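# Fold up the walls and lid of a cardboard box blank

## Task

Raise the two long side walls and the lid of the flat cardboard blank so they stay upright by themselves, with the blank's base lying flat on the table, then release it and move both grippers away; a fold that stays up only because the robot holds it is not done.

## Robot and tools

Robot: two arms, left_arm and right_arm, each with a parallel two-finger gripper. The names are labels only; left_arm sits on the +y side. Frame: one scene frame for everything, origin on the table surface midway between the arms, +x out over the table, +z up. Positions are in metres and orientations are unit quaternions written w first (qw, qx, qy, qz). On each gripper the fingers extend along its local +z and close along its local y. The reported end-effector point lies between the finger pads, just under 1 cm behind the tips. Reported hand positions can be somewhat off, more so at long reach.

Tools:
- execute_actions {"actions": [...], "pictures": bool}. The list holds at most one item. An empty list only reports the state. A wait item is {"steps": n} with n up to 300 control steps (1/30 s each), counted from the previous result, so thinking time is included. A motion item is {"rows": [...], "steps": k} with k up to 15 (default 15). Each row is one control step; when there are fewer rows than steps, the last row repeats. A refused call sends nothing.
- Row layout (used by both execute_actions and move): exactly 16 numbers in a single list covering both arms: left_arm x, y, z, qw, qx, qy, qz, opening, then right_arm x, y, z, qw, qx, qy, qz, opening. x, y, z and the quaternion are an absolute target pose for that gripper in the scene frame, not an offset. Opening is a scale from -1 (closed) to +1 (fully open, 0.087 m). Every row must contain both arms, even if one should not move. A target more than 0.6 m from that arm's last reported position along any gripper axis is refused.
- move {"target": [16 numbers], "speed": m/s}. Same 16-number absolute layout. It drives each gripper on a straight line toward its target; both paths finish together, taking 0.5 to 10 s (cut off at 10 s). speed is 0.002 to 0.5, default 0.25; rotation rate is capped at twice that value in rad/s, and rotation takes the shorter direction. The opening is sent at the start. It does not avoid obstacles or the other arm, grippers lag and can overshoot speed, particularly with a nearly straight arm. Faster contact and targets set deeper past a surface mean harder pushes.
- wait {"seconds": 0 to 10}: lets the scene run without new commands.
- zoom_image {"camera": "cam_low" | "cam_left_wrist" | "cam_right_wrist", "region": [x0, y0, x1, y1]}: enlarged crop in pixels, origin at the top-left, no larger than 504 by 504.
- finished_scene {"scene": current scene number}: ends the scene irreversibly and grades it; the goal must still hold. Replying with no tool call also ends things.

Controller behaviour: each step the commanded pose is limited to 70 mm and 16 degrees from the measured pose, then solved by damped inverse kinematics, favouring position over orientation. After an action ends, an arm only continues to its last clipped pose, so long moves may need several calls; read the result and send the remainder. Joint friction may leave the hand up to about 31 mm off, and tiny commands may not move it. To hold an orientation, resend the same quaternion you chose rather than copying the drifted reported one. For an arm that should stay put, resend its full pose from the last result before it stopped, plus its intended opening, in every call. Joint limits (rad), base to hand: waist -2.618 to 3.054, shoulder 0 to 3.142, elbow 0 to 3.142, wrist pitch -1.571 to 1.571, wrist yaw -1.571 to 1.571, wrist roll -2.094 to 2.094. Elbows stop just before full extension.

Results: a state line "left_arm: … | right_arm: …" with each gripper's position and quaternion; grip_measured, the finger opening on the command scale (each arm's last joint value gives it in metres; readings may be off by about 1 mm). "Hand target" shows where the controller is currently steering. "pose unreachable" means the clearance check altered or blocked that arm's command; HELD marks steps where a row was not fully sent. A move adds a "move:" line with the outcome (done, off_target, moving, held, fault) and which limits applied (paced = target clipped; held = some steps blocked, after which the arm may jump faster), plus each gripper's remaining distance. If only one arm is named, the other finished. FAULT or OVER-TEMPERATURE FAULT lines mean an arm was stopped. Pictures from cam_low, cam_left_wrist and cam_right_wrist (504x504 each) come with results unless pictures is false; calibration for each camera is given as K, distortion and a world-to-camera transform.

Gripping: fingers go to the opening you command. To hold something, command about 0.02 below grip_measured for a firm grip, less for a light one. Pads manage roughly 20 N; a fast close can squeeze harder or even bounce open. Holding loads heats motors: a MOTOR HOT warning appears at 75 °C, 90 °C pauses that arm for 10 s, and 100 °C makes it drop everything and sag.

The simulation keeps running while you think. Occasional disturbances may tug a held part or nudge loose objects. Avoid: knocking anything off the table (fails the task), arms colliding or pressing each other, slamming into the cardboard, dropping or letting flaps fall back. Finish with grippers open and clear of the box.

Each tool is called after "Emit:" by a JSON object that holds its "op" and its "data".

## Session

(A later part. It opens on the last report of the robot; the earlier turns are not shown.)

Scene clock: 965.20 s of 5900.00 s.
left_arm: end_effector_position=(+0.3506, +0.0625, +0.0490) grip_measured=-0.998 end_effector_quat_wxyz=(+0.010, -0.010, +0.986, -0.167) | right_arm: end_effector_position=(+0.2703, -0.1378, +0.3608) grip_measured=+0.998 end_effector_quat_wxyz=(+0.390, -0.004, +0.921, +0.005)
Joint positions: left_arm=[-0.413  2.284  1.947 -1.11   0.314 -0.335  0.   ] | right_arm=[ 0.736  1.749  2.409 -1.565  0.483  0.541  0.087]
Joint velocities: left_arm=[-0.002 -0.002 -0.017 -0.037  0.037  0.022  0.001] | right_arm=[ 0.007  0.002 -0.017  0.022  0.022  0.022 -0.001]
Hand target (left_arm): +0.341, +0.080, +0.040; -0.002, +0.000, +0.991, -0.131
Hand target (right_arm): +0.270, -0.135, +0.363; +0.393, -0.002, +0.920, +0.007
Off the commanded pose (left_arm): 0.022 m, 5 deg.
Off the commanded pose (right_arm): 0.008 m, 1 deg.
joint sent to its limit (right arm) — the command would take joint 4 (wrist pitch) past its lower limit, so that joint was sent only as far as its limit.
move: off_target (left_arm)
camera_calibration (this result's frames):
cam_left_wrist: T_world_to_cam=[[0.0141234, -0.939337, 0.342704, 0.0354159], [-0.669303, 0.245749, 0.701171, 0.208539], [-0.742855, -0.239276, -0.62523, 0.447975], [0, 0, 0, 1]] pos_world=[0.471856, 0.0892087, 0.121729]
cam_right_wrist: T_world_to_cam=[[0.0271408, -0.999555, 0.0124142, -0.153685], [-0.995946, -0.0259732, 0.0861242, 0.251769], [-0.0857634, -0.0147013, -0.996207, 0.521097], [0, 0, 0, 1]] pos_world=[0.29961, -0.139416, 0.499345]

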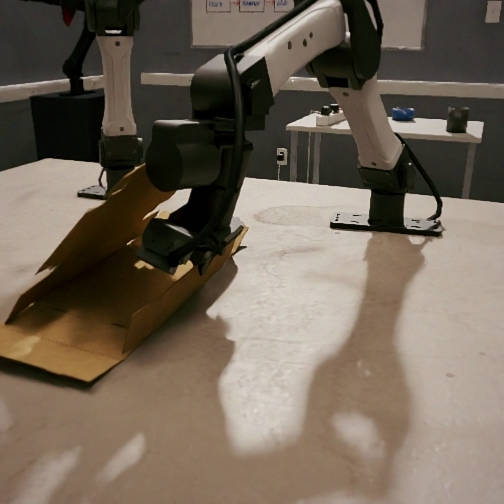

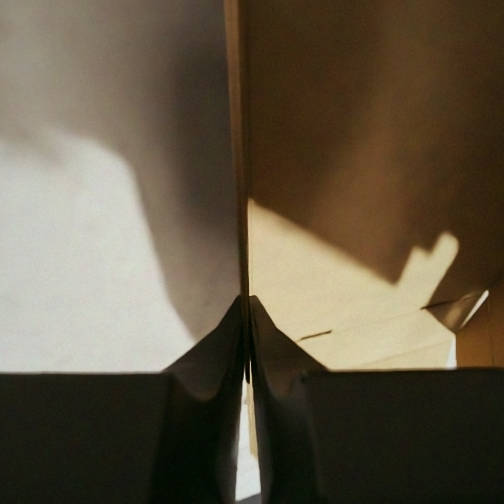

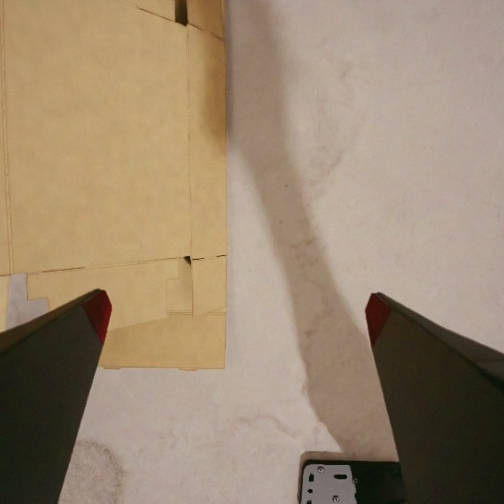

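Emit:
{"op": "move", "data": {"target": [0.34,0.08,0.04,0,0,0.991,-0.13,-1,0.13,-0.02,0.12,0.383,0,0.924,0,-1]}}

Emit:
{"op": "move", "data": {"target": [0.34,0.08,0.04,0,0,0.991,-0.13,-1,0.27,-0.01,0.07,0.6,0,0.8,0,-1], "speed": 0.08}}

Emit:
{"op": "move", "data": {"target": [0.34,0.08,0.04,0,0,0.991,-0.13,-1,0.27,-0.2,0.08,0.6,0,0.8,0,-1], "speed": 0.06}}

Scene clock: 975.57 s of 5900.00 s.
left_arm: end_effector_position=(+0.3504, +0.0625, +0.0491) grip_measured=-0.998 end_effector_quat_wxyz=(+0.010, -0.010, +0.986, -0.167) | right_arm: end_effector_position=(+0.1348, -0.0203, +0.1226) grip_measured=-1.000 end_effector_quat_wxyz=(+0.376, -0.001, +0.927, -0.004)
Joint positions: left_arm=[-0.413  2.284  1.947 -1.111  0.315 -0.334  0.   ] | right_arm=[ 1.352  1.646  1.299 -1.008  0.745  1.248  0.   ]
Joint velocities: left_arm=[-0.002 -0.007 -0.002 -0.066 -0.022  0.066 -0.001] | right_arm=[ 0.007  0.007  0.012 -0.022  0.007 -0.007  0.   ]
Hand target (left_arm): +0.341, +0.080, +0.040; -0.002, +0.000, +0.991, -0.131
Hand target (right_arm): +0.134, -0.018, +0.120; +0.380, +0.001, +0.925, -0.001
Off the commanded pose (left_arm): 0.022 m, 5 deg.
Off the commanded pose (right_arm): 0.005 m, 1 deg.
After step 90, 5.50 s passed at rest.
move: off_target (left_arm)
camera_calibration (this result's frames):
cam_left_wrist: T_world_to_cam=[[0.0134731, -0.939144, 0.34326, 0.0355343], [-0.668869, 0.246712, 0.701247, 0.20822], [-0.743258, -0.239044, -0.62484, 0.447999], [0, 0, 0, 1]] pos_world=[0.471772, 0.0890929, 0.121717]
cam_right_wrist: T_world_to_cam=[[0.0165083, -0.999544, 0.0252811, -0.0297408], [-0.993058, -0.0134457, 0.116853, 0.136494], [-0.11646, -0.0270347, -0.992827, 0.277379], [0, 0, 0, 1]] pos_world=[0.168341, -0.0203931, 0.260192]

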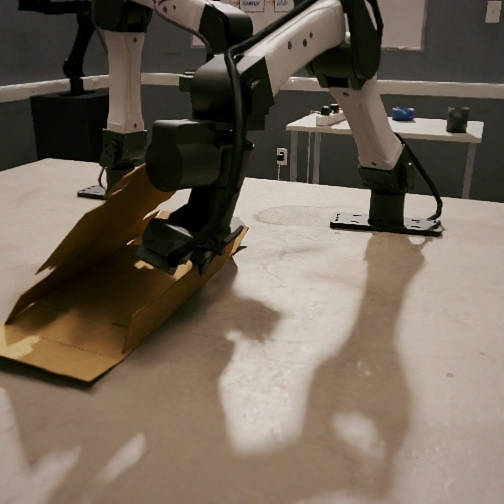

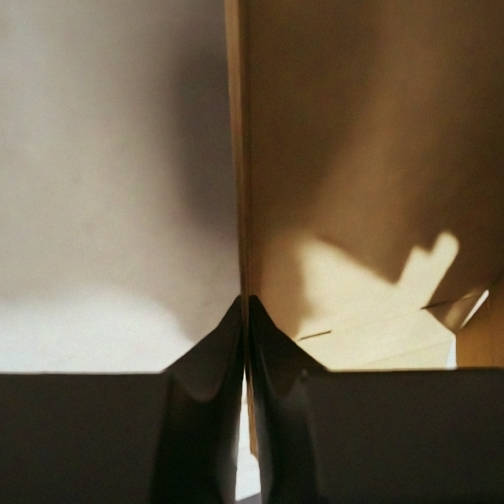

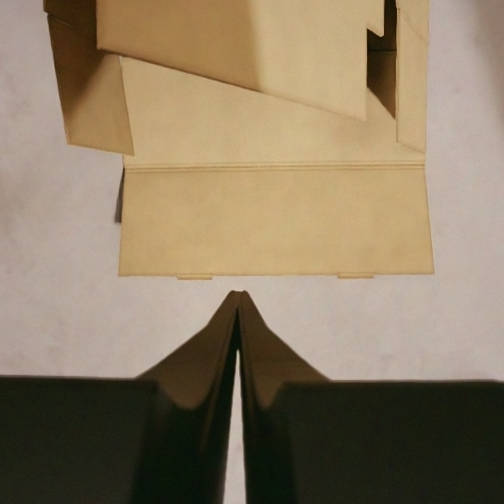

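Scene clock: 979.33 s of 5900.00 s.
left_arm: end_effector_position=(+0.3547, +0.0634, +0.0492) grip_measured=-0.987 end_effector_quat_wxyz=(+0.019, -0.013, +0.986, -0.163) | right_arm: end_effector_position=(+0.2608, +0.0032, +0.0782) grip_measured=-1.000 end_effector_quat_wxyz=(+0.598, -0.010, +0.801, +0.025)
Joint positions: left_arm=[-0.413  2.281  1.947 -1.097  0.3   -0.343  0.001] | right_arm=[1.182 1.81  0.875 0.349 1.033 0.547 0.   ]
Joint velocities: left_arm=[-0.012  0.002  0.002 -0.11  -0.037  0.037  0.001] | right_arm=[ 0.002  0.007 -0.012  0.007  0.007 -0.022  0.   ]
Hand target (left_arm): +0.341, +0.080, +0.040; -0.001, +0.000, +0.991, -0.131
Hand target (right_arm): +0.270, -0.011, +0.071; +0.601, -0.002, +0.799, +0.002
Off the commanded pose (left_arm): 0.024 m, 5 deg.
Off the commanded pose (right_arm): 0.018 m, 3 deg.
move: off_target (left_arm, right_arm)
camera_calibration (this result's frames):
cam_left_wrist: T_world_to_cam=[[0.0171775, -0.942028, 0.335094, 0.0355507], [-0.683505, 0.233541, 0.691577, 0.217237], [-0.729744, -0.240918, -0.639869, 0.447524], [0, 0, 0, 1]] pos_world=[0.474449, 0.0905725, 0.124208]
cam_right_wrist: T_world_to_cam=[[0.0523323, -0.998623, -0.00357999, -0.014299], [-0.921037, -0.0468804, -0.386644, 0.287835], [0.385943, 0.0235313, -0.922222, 0.111909], [0, 0, 0, 1]] pos_world=[0.222664, -0.00341887, 0.214443]

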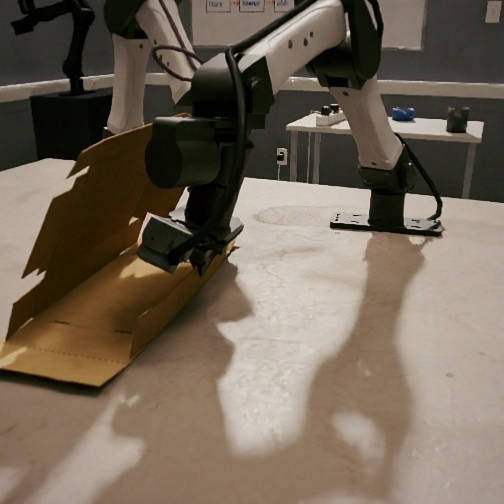

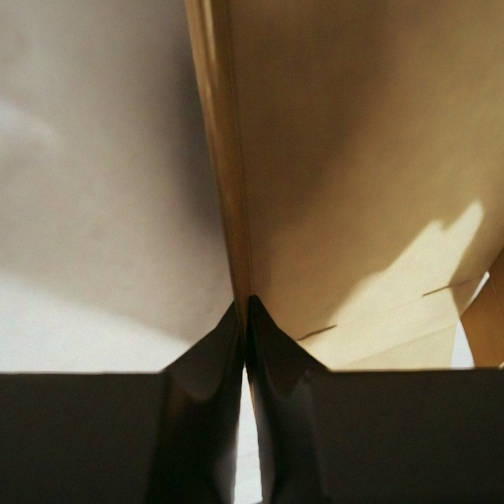

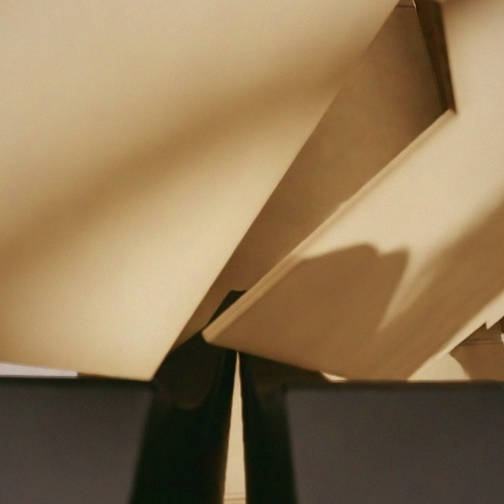

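Scene clock: 983.13 s of 5900.00 s.
left_arm: end_effector_position=(+0.3539, +0.0576, +0.0517) grip_measured=-0.982 end_effector_quat_wxyz=(+0.013, -0.024, +0.984, -0.179) | right_arm: end_effector_position=(+0.2631, -0.1723, +0.0729) grip_measured=-1.000 end_effector_quat_wxyz=(+0.587, -0.028, +0.808, +0.044)
Joint positions: left_arm=[-0.413  2.281  1.947 -1.093  0.331 -0.367  0.001] | right_arm=[0.754 1.227 0.257 0.59  0.592 0.259 0.   ]
Joint velocities: left_arm=[-0.012 -0.017 -0.002 -0.022  0.051  0.007  0.   ] | right_arm=[ 0.007 -0.002 -0.012  0.051  0.007 -0.11   0.   ]
Hand target (left_arm): +0.341, +0.079, +0.041; -0.002, +0.000, +0.991, -0.132
Hand target (right_arm): +0.266, -0.198, +0.077; +0.601, -0.001, +0.800, +0.000
Off the commanded pose (left_arm): 0.029 m, 6 deg.
Off the commanded pose (right_arm): 0.029 m, 6 deg.
move: off_target (left_arm, right_arm)
camera_calibration (this result's frames):
cam_left_wrist: T_world_to_cam=[[0.0401161, -0.930302, 0.364595, 0.0190317], [-0.678401, 0.242538, 0.693504, 0.213889], [-0.733596, -0.275162, -0.621388, 0.449508], [0, 0, 0, 1]] pos_world=[0.474096, 0.0895168, 0.124047]
cam_right_wrist: T_world_to_cam=[[0.10403, -0.994467, -0.0146232, -0.201711], [-0.927402, -0.0916812, -0.362658, 0.271868], [0.359311, 0.0512888, -0.931808, 0.122778], [0, 0, 0, 1]] pos_world=[0.228999, -0.181967, 0.210051]

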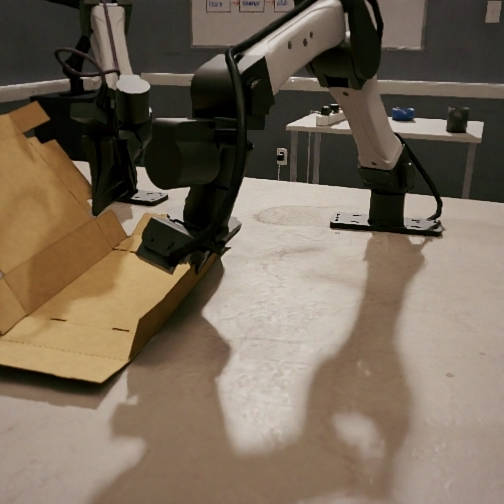

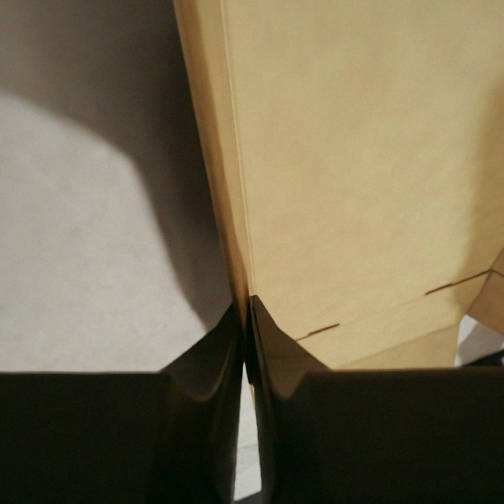

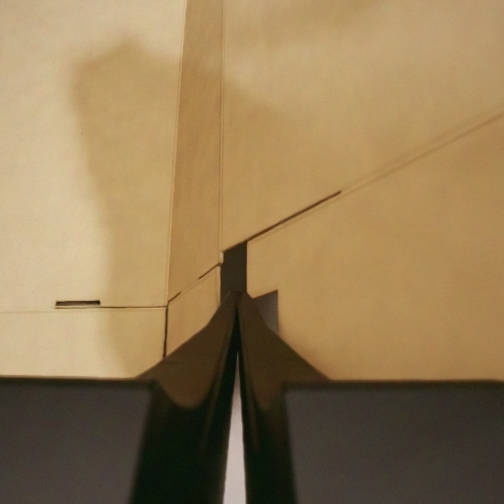

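Push down to lower the wall further.

Emit:
{"op": "move", "data": {"target": [0.34,0.08,0.04,0,0,0.991,-0.13,-1,0.28,-0.19,0.05,0.5,0,0.866,0,-1], "speed": 0.04}}

Emit:
{"op": "move", "data": {"target": [0.34,0.08,0.04,0,0,0.991,-0.13,-1,0.27,-0.03,0.08,0.6,0,0.8,0,-1], "speed": 0.06}}

Scene clock: 990.83 s of 5900.00 s.
left_arm: end_effector_position=(+0.3569, +0.0605, +0.0500) grip_measured=-0.973 end_effector_quat_wxyz=(+0.020, -0.030, +0.985, -0.168) | right_arm: end_effector_position=(+0.2761, -0.1769, +0.0573) grip_measured=-1.000 end_effector_quat_wxyz=(+0.512, -0.011, +0.859, +0.030)
Joint positions: left_arm=[-0.413  2.281  1.947 -1.086  0.305 -0.378  0.001] | right_arm=[0.662 1.3   0.42  0.31  0.497 0.342 0.   ]
Joint velocities: left_arm=[-0.012  0.007 -0.012 -0.066 -0.007 -0.007 -0.   ] | right_arm=[ 0.012 -0.002 -0.007 -0.066 -0.022  0.007  0.   ]
Hand target (left_arm): +0.341, +0.079, +0.040; -0.001, -0.001, +0.991, -0.132
Hand target (right_arm): +0.279, -0.190, +0.051; +0.500, +0.000, +0.866, +0.001
Off the commanded pose (left_arm): 0.028 m, 6 deg.
Off the commanded pose (right_arm): 0.015 m, 4 deg.
After step 90, 1.53 s passed at rest.
move: off_target (left_arm, right_arm)
camera_calibration (this result's frames):
cam_left_wrist: T_world_to_cam=[[0.0492557, -0.937483, 0.344529, 0.0203447], [-0.688924, 0.217865, 0.691316, 0.221783], [-0.723158, -0.271406, -0.635123, 0.44826], [0, 0, 0, 1]] pos_world=[0.475952, 0.092414, 0.124368]
cam_right_wrist: T_world_to_cam=[[0.0611736, -0.997969, -0.0177479, -0.196543], [-0.980509, -0.0567582, -0.188097, 0.28872], [0.186708, 0.0289085, -0.98199, 0.150336], [0, 0, 0, 1]] pos_world=[0.267046, -0.184103, 0.198448]

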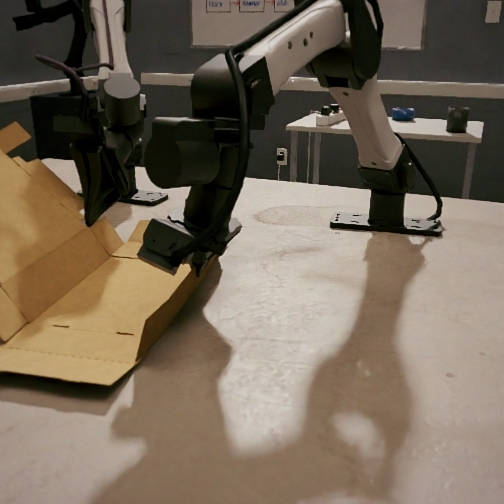

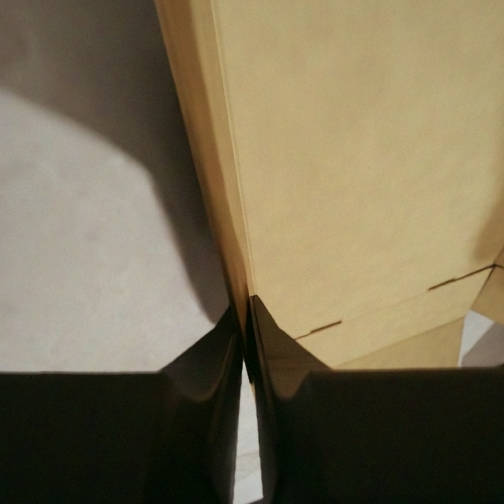

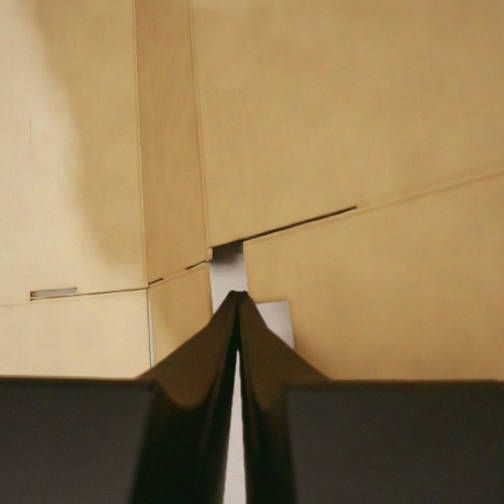

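Scene clock: 993.63 s of 5900.00 s.
left_arm: end_effector_position=(+0.3620, +0.0811, +0.0497) grip_measured=-0.983 end_effector_quat_wxyz=(+0.035, -0.024, +0.990, -0.134) | right_arm: end_effector_position=(+0.2639, -0.0739, +0.0677) grip_measured=-1.000 end_effector_quat_wxyz=(+0.584, -0.032, +0.807, -0.086)
Joint positions: left_arm=[-0.394  2.271  1.947 -1.098  0.236 -0.341  0.001] | right_arm=[1.105 1.708 0.747 0.246 1.088 0.469 0.   ]
Joint velocities: left_arm=[ 0.002  0.002 -0.002 -0.022 -0.007 -0.007 -0.002] | right_arm=[-0.012 -0.002  0.007  0.007  0.022  0.095  0.   ]
Hand target (left_arm): +0.341, +0.080, +0.040; -0.000, -0.001, +0.991, -0.130
Hand target (right_arm): +0.269, -0.034, +0.085; +0.597, -0.001, +0.802, -0.001
Off the commanded pose (left_arm): 0.024 m, 5 deg.
Off the commanded pose (right_arm): 0.046 m, 11 deg.
move: off_target (left_arm, right_arm)
camera_calibration (this result's frames):
cam_left_wrist: T_world_to_cam=[[0.0343409, -0.959215, 0.280582, 0.049902], [-0.707595, 0.174928, 0.684623, 0.231584], [-0.705783, -0.222049, -0.672729, 0.448937], [0, 0, 0, 1]] pos_world=[0.479006, 0.107042, 0.129464]
cam_right_wrist: T_world_to_cam=[[-0.0407427, -0.978983, 0.199831, -0.0792433], [-0.935158, -0.0330715, -0.352684, 0.285468], [0.35188, -0.201243, -0.914156, 0.0946704], [0, 0, 0, 1]] pos_world=[0.230416, -0.0490852, 0.203059]

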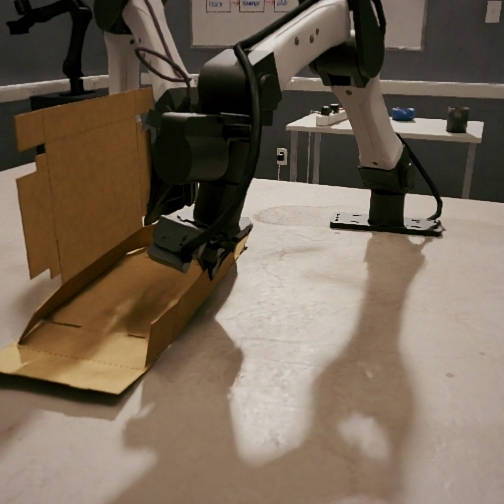

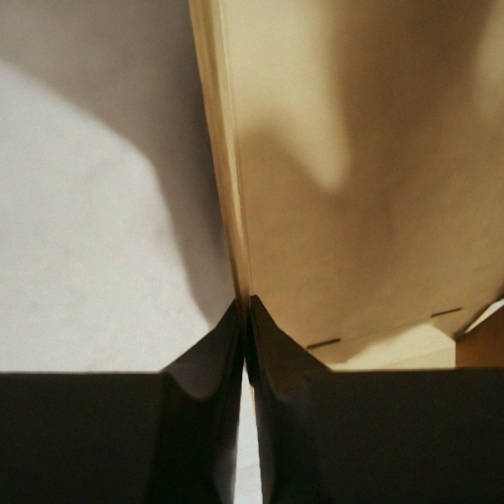

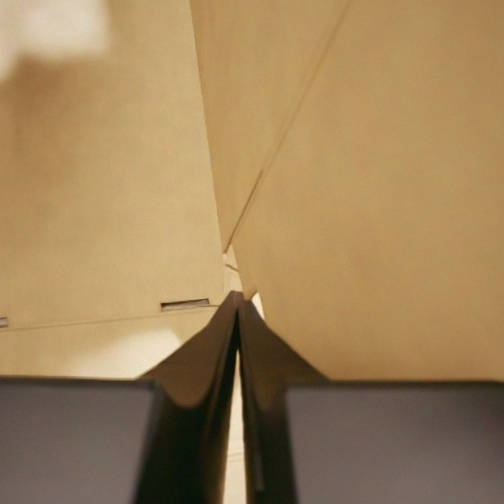

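Emit:
{"op": "move", "data": {"target": [0.34,0.08,0.04,0,0,0.991,-0.13,-1,0.14,-0.08,0.11,0.5,0,0.866,0,-1], "speed": 0.06}}

Scene clock: 1001.17 s of 5900.00 s.
left_arm: end_effector_position=(+0.3590, +0.0822, +0.0497) grip_measured=-0.998 end_effector_quat_wxyz=(+0.029, -0.017, +0.990, -0.137) | right_arm: end_effector_position=(+0.1422, -0.0869, +0.0984) grip_measured=-1.000 end_effector_quat_wxyz=(+0.497, -0.006, +0.867, -0.021)
Joint positions: left_arm=[-0.391  2.271  1.945 -1.108  0.246 -0.323  0.   ] | right_arm=[ 1.417  1.434  0.87  -0.778  1.026  1.256  0.   ]
Joint velocities: left_arm=[-0.027 -0.012  0.012 -0.022 -0.051  0.037 -0.   ] | right_arm=[ 0.012 -0.027 -0.002 -0.066 -0.066  0.066  0.   ]
Hand target (left_arm): +0.341, +0.080, +0.040; -0.000, -0.000, +0.991, -0.130
Hand target (right_arm): +0.140, -0.079, +0.109; +0.498, +0.002, +0.867, -0.001
Off the commanded pose (left_arm): 0.021 m, 4 deg.
Off the commanded pose (right_arm): 0.014 m, 2 deg.
After step 90, 1.70 s passed at rest.
move: off_target (left_arm, right_arm)
camera_calibration (this result's frames):
cam_left_wrist: T_world_to_cam=[[0.0221224, -0.958257, 0.285051, 0.0550993], [-0.69807, 0.189302, 0.690552, 0.22444], [-0.715687, -0.214263, -0.664743, 0.449514], [0, 0, 0, 1]] pos_world=[0.477167, 0.106626, 0.128117]
cam_right_wrist: T_world_to_cam=[[0.00165767, -0.998013, 0.0629828, -0.0972763], [-0.988213, -0.0112759, -0.152667, 0.171768], [0.153074, -0.0619874, -0.986269, 0.210389], [0, 0, 0, 1]] pos_world=[0.137699, -0.0821047, 0.23985]

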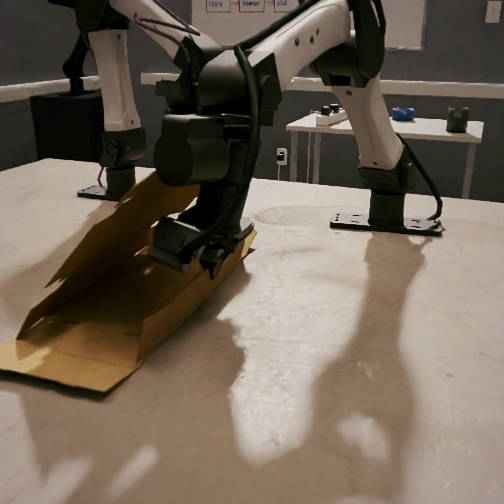

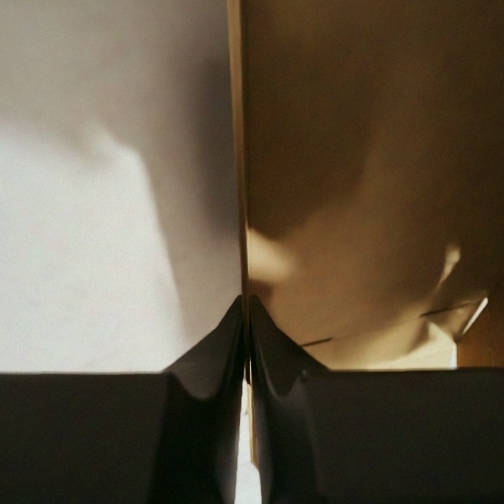

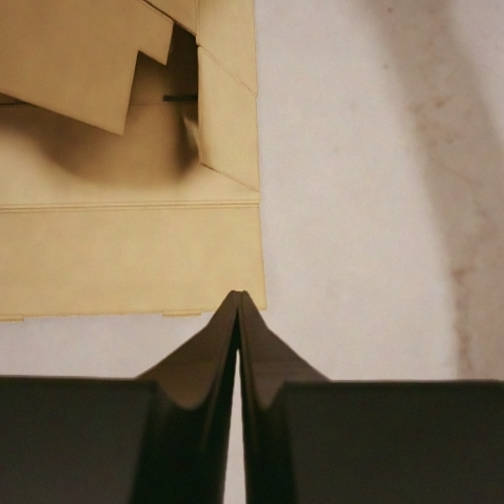

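Emit:
{"op": "move", "data": {"target": [0.34,0.08,0.04,0,0,0.991,-0.13,-1,0.14,-0.0,0.11,0.6,0,0.8,0,-1]}}

Emit:
{"op": "move", "data": {"target": [0.34,0.08,0.04,0,0,0.991,-0.13,-1,0.27,-0.0,0.075,0.6,0,0.8,0,-1], "speed": 0.08}}

Emit:
{"op": "move", "data": {"target": [0.34,0.08,0.04,0,0,0.991,-0.13,-1,0.30,-0.2,0.09,0.6,0,0.8,0,-1], "speed": 0.06}}

Emit:
{"op": "move", "data": {"target": [0.34,0.08,0.04,0,0,0.991,-0.13,-1,0.33,-0.19,0.02,0.383,0,0.924,0,-1], "speed": 0.04}}

Scene clock: 1008.53 s of 5900.00 s.
left_arm: end_effector_position=(+0.3590, +0.0822, +0.0497) grip_measured=-0.998 end_effector_quat_wxyz=(+0.029, -0.017, +0.990, -0.137) | right_arm: end_effector_position=(+0.1428, -0.0075, +0.1078) grip_measured=-1.000 end_effector_quat_wxyz=(+0.595, -0.004, +0.804, -0.006)
Joint positions: left_arm=[-0.391  2.271  1.945 -1.108  0.246 -0.323  0.   ] | right_arm=[ 1.536  1.756  1.104 -0.763  1.271  1.393  0.   ]
Joint velocities: left_arm=[-0.012 -0.002 -0.007  0.051 -0.007 -0.007  0.001] | right_arm=[-0.012  0.017 -0.007  0.037  0.007 -0.007  0.   ]
Hand target (left_arm): +0.341, +0.080, +0.040; -0.000, -0.001, +0.991, -0.130
Hand target (right_arm): +0.142, -0.000, +0.111; +0.599, -0.001, +0.800, +0.000
Off the commanded pose (left_arm): 0.021 m, 4 deg.
Off the commanded pose (right_arm): 0.008 m, 1 deg.
After step 90, 3.23 s passed at rest.
move: off_target (left_arm)
camera_calibration (this result's frames):
cam_left_wrist: T_world_to_cam=[[0.0221224, -0.958257, 0.285051, 0.0550993], [-0.69807, 0.189302, 0.690552, 0.22444], [-0.715687, -0.214263, -0.664743, 0.449514], [0, 0, 0, 1]] pos_world=[0.477167, 0.106626, 0.128117]
cam_right_wrist: T_world_to_cam=[[0.00632744, -0.999245, 0.0383425, -0.0166814], [-0.9257, -0.020355, -0.37771, 0.190022], [0.378205, -0.0331037, -0.92513, 0.186024], [0, 0, 0, 1]] pos_world=[0.105653, -0.00664283, 0.24451]

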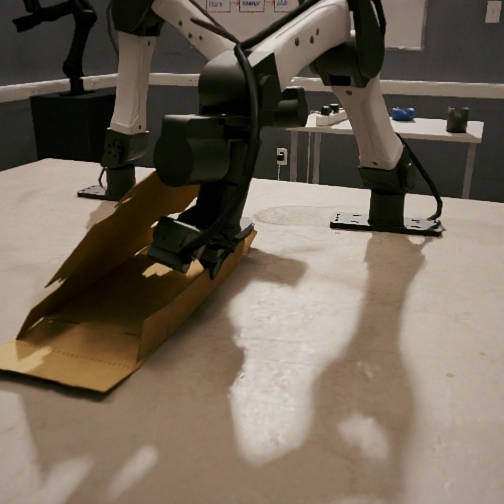

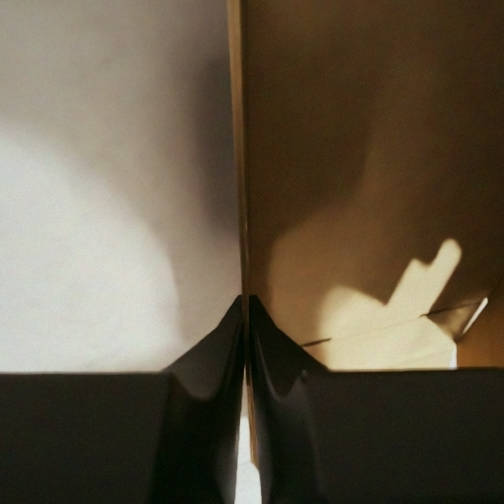

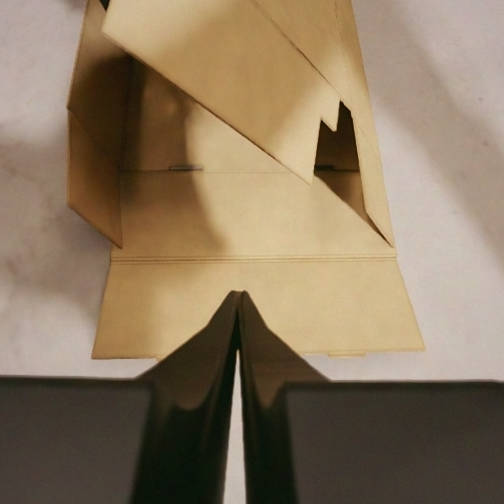

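Scene clock: 1010.77 s of 5900.00 s.
left_arm: end_effector_position=(+0.3622, +0.0801, +0.0500) grip_measured=-0.990 end_effector_quat_wxyz=(+0.035, -0.018, +0.989, -0.142) | right_arm: end_effector_position=(+0.2633, +0.0093, +0.0865) grip_measured=-1.000 end_effector_quat_wxyz=(+0.604, -0.001, +0.797, +0.015)
Joint positions: left_arm=[-0.391  2.271  1.945 -1.093  0.252 -0.328  0.   ] | right_arm=[1.191 1.826 0.932 0.299 1.07  0.56  0.   ]
Joint velocities: left_arm=[-0.007 -0.007 -0.002 -0.022 -0.095 -0.007 -0.   ] | right_arm=[ 0.002 -0.007 -0.012  0.007 -0.022 -0.022  0.   ]
Hand target (left_arm): +0.341, +0.080, +0.040; -0.000, -0.000, +0.991, -0.130
Hand target (right_arm): +0.269, -0.001, +0.076; +0.602, -0.002, +0.798, +0.002
Off the commanded pose (left_arm): 0.024 m, 5 deg.
Off the commanded pose (right_arm): 0.016 m, 2 deg.
move: off_target (left_arm, right_arm)
camera_calibration (this result's frames):
cam_left_wrist: T_world_to_cam=[[0.0229484, -0.955314, 0.2947, 0.0519132], [-0.706669, 0.193013, 0.68071, 0.230164], [-0.707172, -0.223876, -0.670661, 0.449545], [0, 0, 0, 1]] pos_world=[0.479365, 0.105811, 0.129519]
cam_right_wrist: T_world_to_cam=[[0.0271014, -0.999632, 0.00136625, -0.00203828], [-0.916227, -0.0253866, -0.399856, 0.29334], [0.399743, 0.00958484, -0.916577, 0.11445], [0, 0, 0, 1]] pos_world=[0.223071, 0.0043124, 0.222198]

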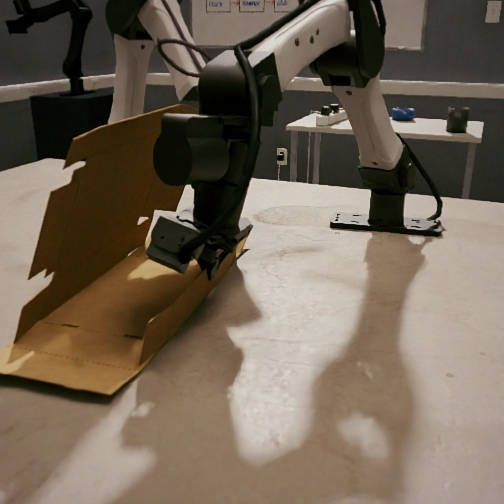

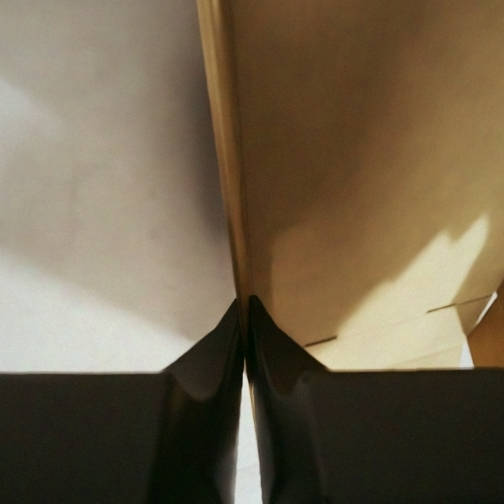

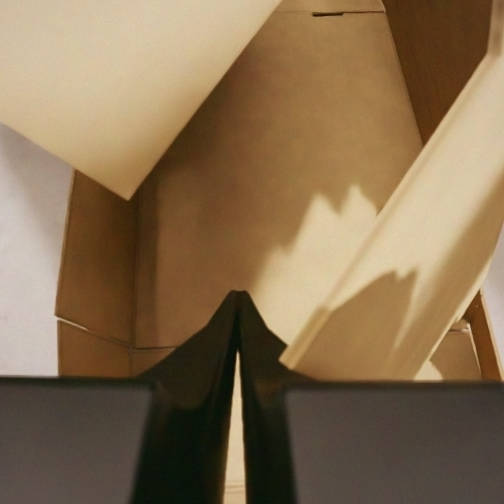

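Scene clock: 1014.67 s of 5900.00 s.
left_arm: end_effector_position=(+0.3602, +0.0612, +0.0542) grip_measured=-0.954 end_effector_quat_wxyz=(+0.030, -0.026, +0.984, -0.173) | right_arm: end_effector_position=(+0.2915, -0.1734, +0.0808) grip_measured=-1.000 end_effector_quat_wxyz=(+0.584, -0.027, +0.810, +0.041)
Joint positions: left_arm=[-0.408  2.271  1.945 -1.075  0.311 -0.369  0.002] | right_arm=[0.661 1.309 0.347 0.595 0.509 0.223 0.   ]
Joint velocities: left_arm=[-0.007  0.012 -0.002 -0.037 -0.022  0.022 -0.   ] | right_arm=[-0.027 -0.002 -0.007  0.007  0.066 -0.007  0.   ]
Hand target (left_arm): +0.341, +0.079, +0.041; -0.001, -0.000, +0.991, -0.132
Hand target (right_arm): +0.296, -0.199, +0.088; +0.601, -0.001, +0.800, +0.000
Off the commanded pose (left_arm): 0.031 m, 7 deg.
Off the commanded pose (right_arm): 0.029 m, 6 deg.
move: off_target (left_arm, right_arm)
camera_calibration (this result's frames):
cam_left_wrist: T_world_to_cam=[[0.0383392, -0.933998, 0.355215, 0.0225344], [-0.701614, 0.227956, 0.675111, 0.225875], [-0.711526, -0.275107, -0.646566, 0.450084], [0, 0, 0, 1]] pos_world=[0.477859, 0.0933786, 0.130513]
cam_right_wrist: T_world_to_cam=[[0.0992343, -0.994988, -0.0122661, -0.204593], [-0.929922, -0.088344, -0.356988, 0.301863], [0.354115, 0.046832, -0.934029, 0.120851], [0, 0, 0, 1]] pos_world=[0.258216, -0.18256, 0.21813]

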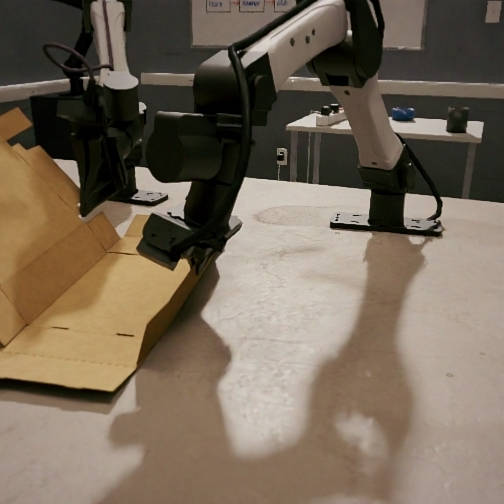

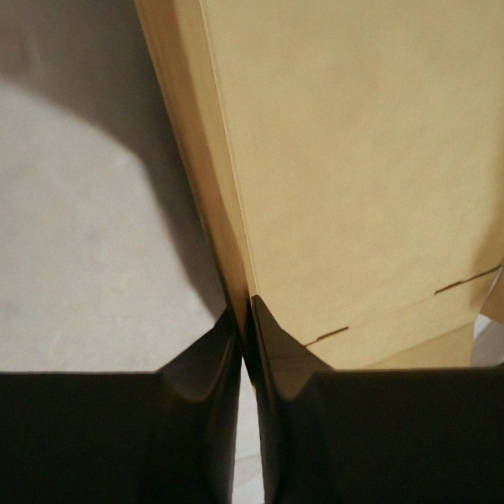

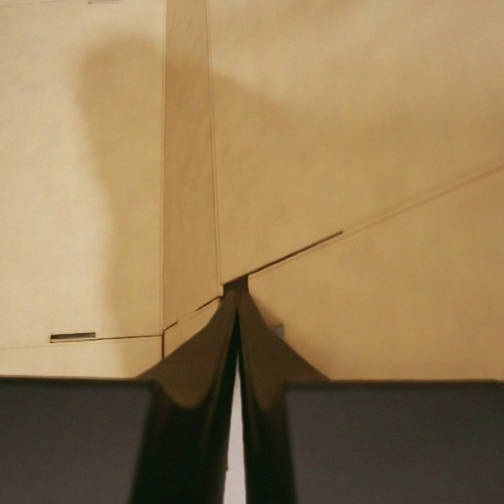

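Scene clock: 1020.83 s of 5900.00 s.
left_arm: end_effector_position=(+0.3692, +0.0664, +0.0514) grip_measured=-0.939 end_effector_quat_wxyz=(+0.049, -0.034, +0.986, -0.155) | right_arm: end_effector_position=(+0.3251, -0.1901, +0.0260) grip_measured=-1.000 end_effector_quat_wxyz=(+0.391, -0.006, +0.920, -0.003)
Joint positions: left_arm=[-0.408  2.271  1.945 -1.049  0.262 -0.385  0.003] | right_arm=[0.478 1.609 0.755 0.033 0.325 0.318 0.   ]
Joint velocities: left_arm=[ 0.012 -0.007 -0.012 -0.007 -0.081  0.022 -0.001] | right_arm=[-0.027 -0.017  0.002 -0.007  0.022  0.022  0.   ]
Hand target (left_arm): +0.342, +0.079, +0.041; +0.001, -0.002, +0.991, -0.133
Hand target (right_arm): +0.329, -0.190, +0.021; +0.383, +0.002, +0.924, +0.000
Off the commanded pose (left_arm): 0.034 m, 7 deg.
Off the commanded pose (right_arm): 0.008 m, 1 deg.
move: off_target (left_arm)
camera_calibration (this result's frames):
cam_left_wrist: T_world_to_cam=[[0.0487921, -0.9458, 0.321062, 0.0267379], [-0.729291, 0.1859, 0.658464, 0.246737], [-0.682461, -0.266276, -0.680694, 0.446549], [0, 0, 0, 1]] pos_world=[0.483391, 0.0983254, 0.132911]
cam_right_wrist: T_world_to_cam=[[0.0259082, -0.999287, 0.0274626, -0.203255], [-0.996277, -0.0235511, 0.082927, 0.334469], [-0.0822211, -0.0295088, -0.996177, 0.187565], [0, 0, 0, 1]] pos_world=[0.353912, -0.189698, 0.164693]

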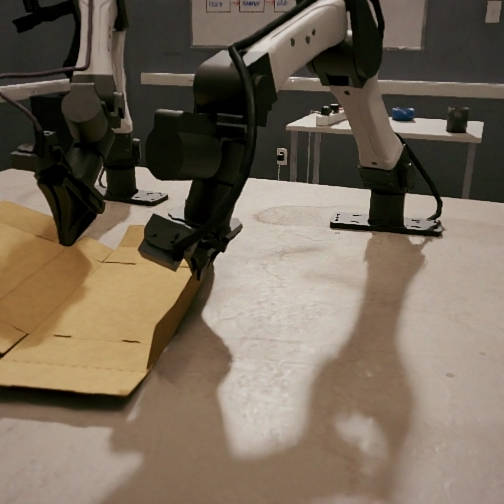

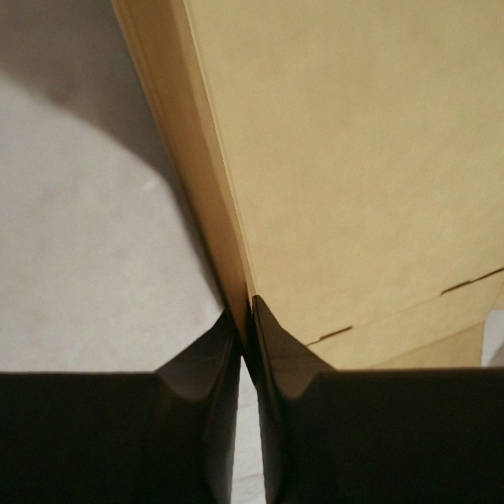

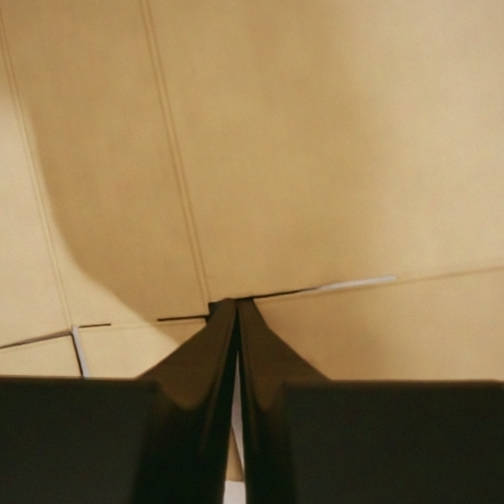

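Nearly flat (base slightly lifted). Release slowly.

Emit:
{"op": "move", "data": {"target": [0.34,0.08,0.04,0,0,0.991,-0.13,-1,0.30,-0.15,0.13,0.383,0,0.924,0,-1], "speed": 0.05}}

Emit:
{"op": "move", "data": {"target": [0.34,0.08,0.04,0,0,0.991,-0.13,-1,0.13,-0.08,0.15,0.383,0,0.924,0,-1], "speed": 0.05}}

Scene clock: 1028.77 s of 5900.00 s.
left_arm: end_effector_position=(+0.3599, +0.0659, +0.0524) grip_measured=-0.973 end_effector_quat_wxyz=(+0.030, -0.029, +0.986, -0.159) | right_arm: end_effector_position=(+0.2884, -0.1489, +0.1046) grip_measured=-1.000 end_effector_quat_wxyz=(+0.346, -0.014, +0.938, +0.003)
Joint positions: left_arm=[-0.408  2.271  1.945 -1.083  0.283 -0.371  0.001] | right_arm=[ 0.633  1.489  1.044 -0.51   0.372  0.466  0.   ]
Joint velocities: left_arm=[ 0.012  0.002 -0.007 -0.037 -0.007  0.007  0.001] | right_arm=[ 0.012 -0.007 -0.002  0.037  0.037  0.022  0.   ]
Hand target (left_arm): +0.341, +0.080, +0.040; -0.001, -0.001, +0.991, -0.132
Hand target (right_arm): +0.299, -0.151, +0.130; +0.382, +0.001, +0.924, +0.001
Off the commanded pose (left_arm): 0.027 m, 6 deg.
Off the commanded pose (right_arm): 0.028 m, 5 deg.
After step 90, 2.20 s passed at rest.
move: off_target (left_arm, right_arm)
camera_calibration (this result's frames):
cam_left_wrist: T_world_to_cam=[[0.0441323, -0.943493, 0.32844, 0.0275744], [-0.702682, 0.204376, 0.681519, 0.227423], [-0.710134, -0.260866, -0.653956, 0.448999], [0, 0, 0, 1]] pos_world=[0.477438, 0.0966648, 0.129576]
cam_right_wrist: T_world_to_cam=[[0.0467712, -0.998681, 0.0211802, -0.168491], [-0.982959, -0.0422406, 0.178908, 0.275673], [-0.177777, -0.029187, -0.983638, 0.290366], [0, 0, 0, 1]] pos_world=[0.330476, -0.14815, 0.239864]

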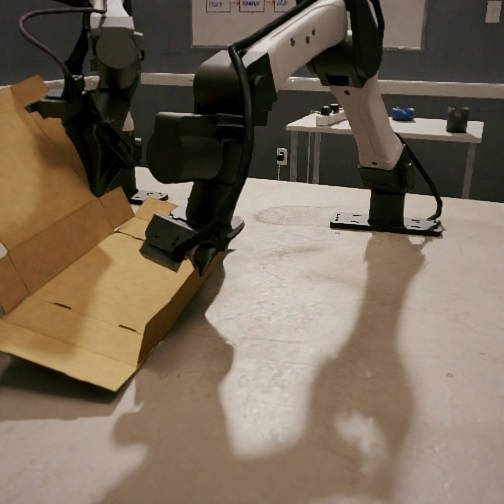

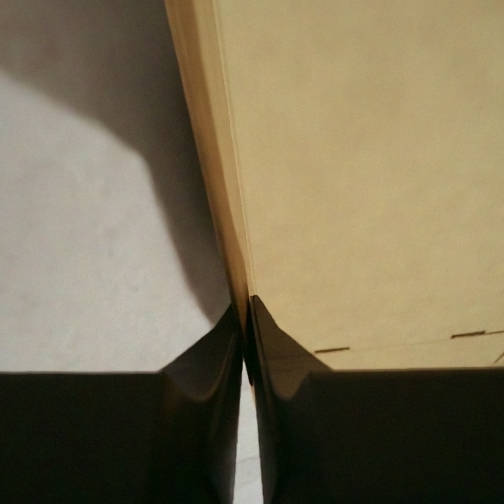

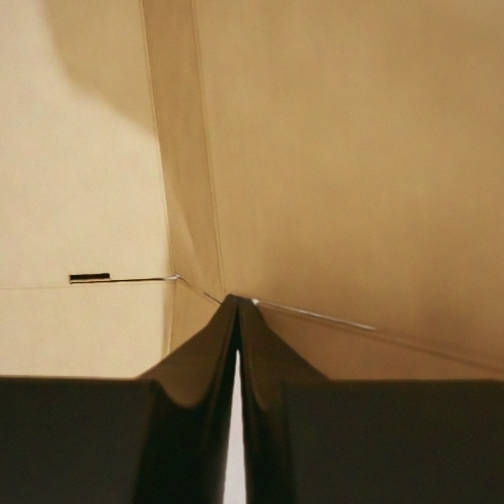

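Scene clock: 1032.80 s of 5900.00 s.
left_arm: end_effector_position=(+0.3463, +0.0719, +0.0494) grip_measured=-0.998 end_effector_quat_wxyz=(+0.010, -0.002, +0.990, -0.143) | right_arm: end_effector_position=(+0.1316, -0.0851, +0.1474) grip_measured=-1.000 end_effector_quat_wxyz=(+0.377, +0.002, +0.926, +0.002)
Joint positions: left_arm=[-0.415  2.271  1.938 -1.132  0.269 -0.313  0.   ] | right_arm=[ 1.302  1.375  1.138 -1.061  0.734  1.182  0.   ]
Joint velocities: left_arm=[-0.007  0.007 -0.002 -0.007 -0.037 -0.022 -0.001] | right_arm=[-0.007  0.032 -0.017 -0.051  0.066  0.051  0.   ]
Hand target (left_arm): +0.340, +0.080, +0.040; -0.001, -0.000, +0.991, -0.130
Hand target (right_arm): +0.132, -0.079, +0.149; +0.380, +0.001, +0.925, -0.000
Off the commanded pose (left_arm): 0.014 m, 2 deg.
Off the commanded pose (right_arm): 0.006 m, 1 deg.
move: off_target (left_arm)
camera_calibration (this result's frames):
cam_left_wrist: T_world_to_cam=[[-0.0025994, -0.954901, 0.296915, 0.0532997], [-0.667423, 0.222763, 0.710579, 0.20369], [-0.744674, -0.196321, -0.637902, 0.445499], [0, 0, 0, 1]] pos_world=[0.467838, 0.0929821, 0.123622]
cam_right_wrist: T_world_to_cam=[[0.0160837, -0.999796, 0.01223, -0.0931019], [-0.993488, -0.0146, 0.112995, 0.130125], [-0.112793, -0.0139677, -0.99352, 0.300638], [0, 0, 0, 1]] pos_world=[0.164685, -0.0869838, 0.285125]

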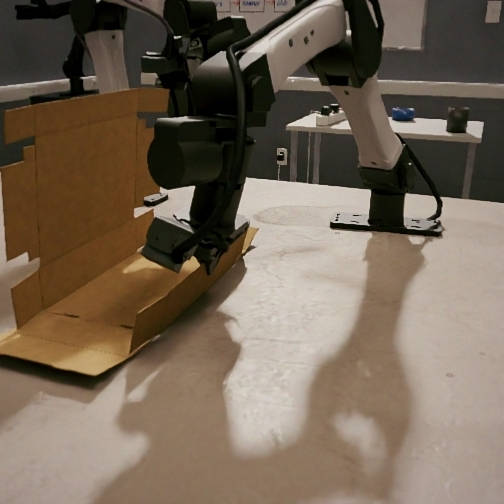

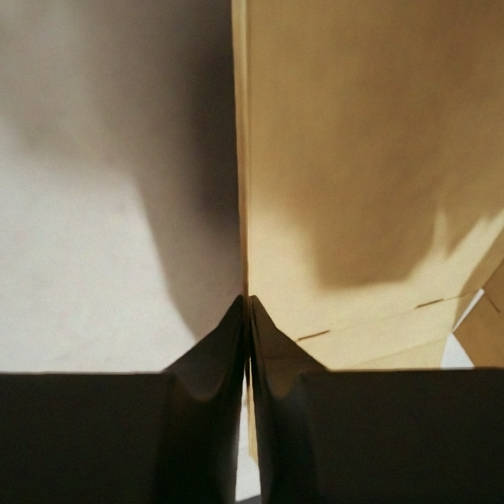

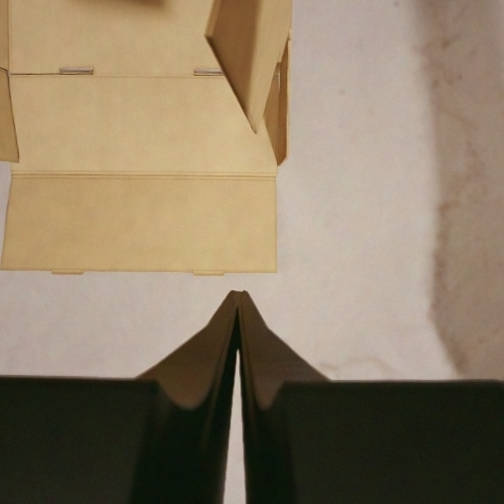

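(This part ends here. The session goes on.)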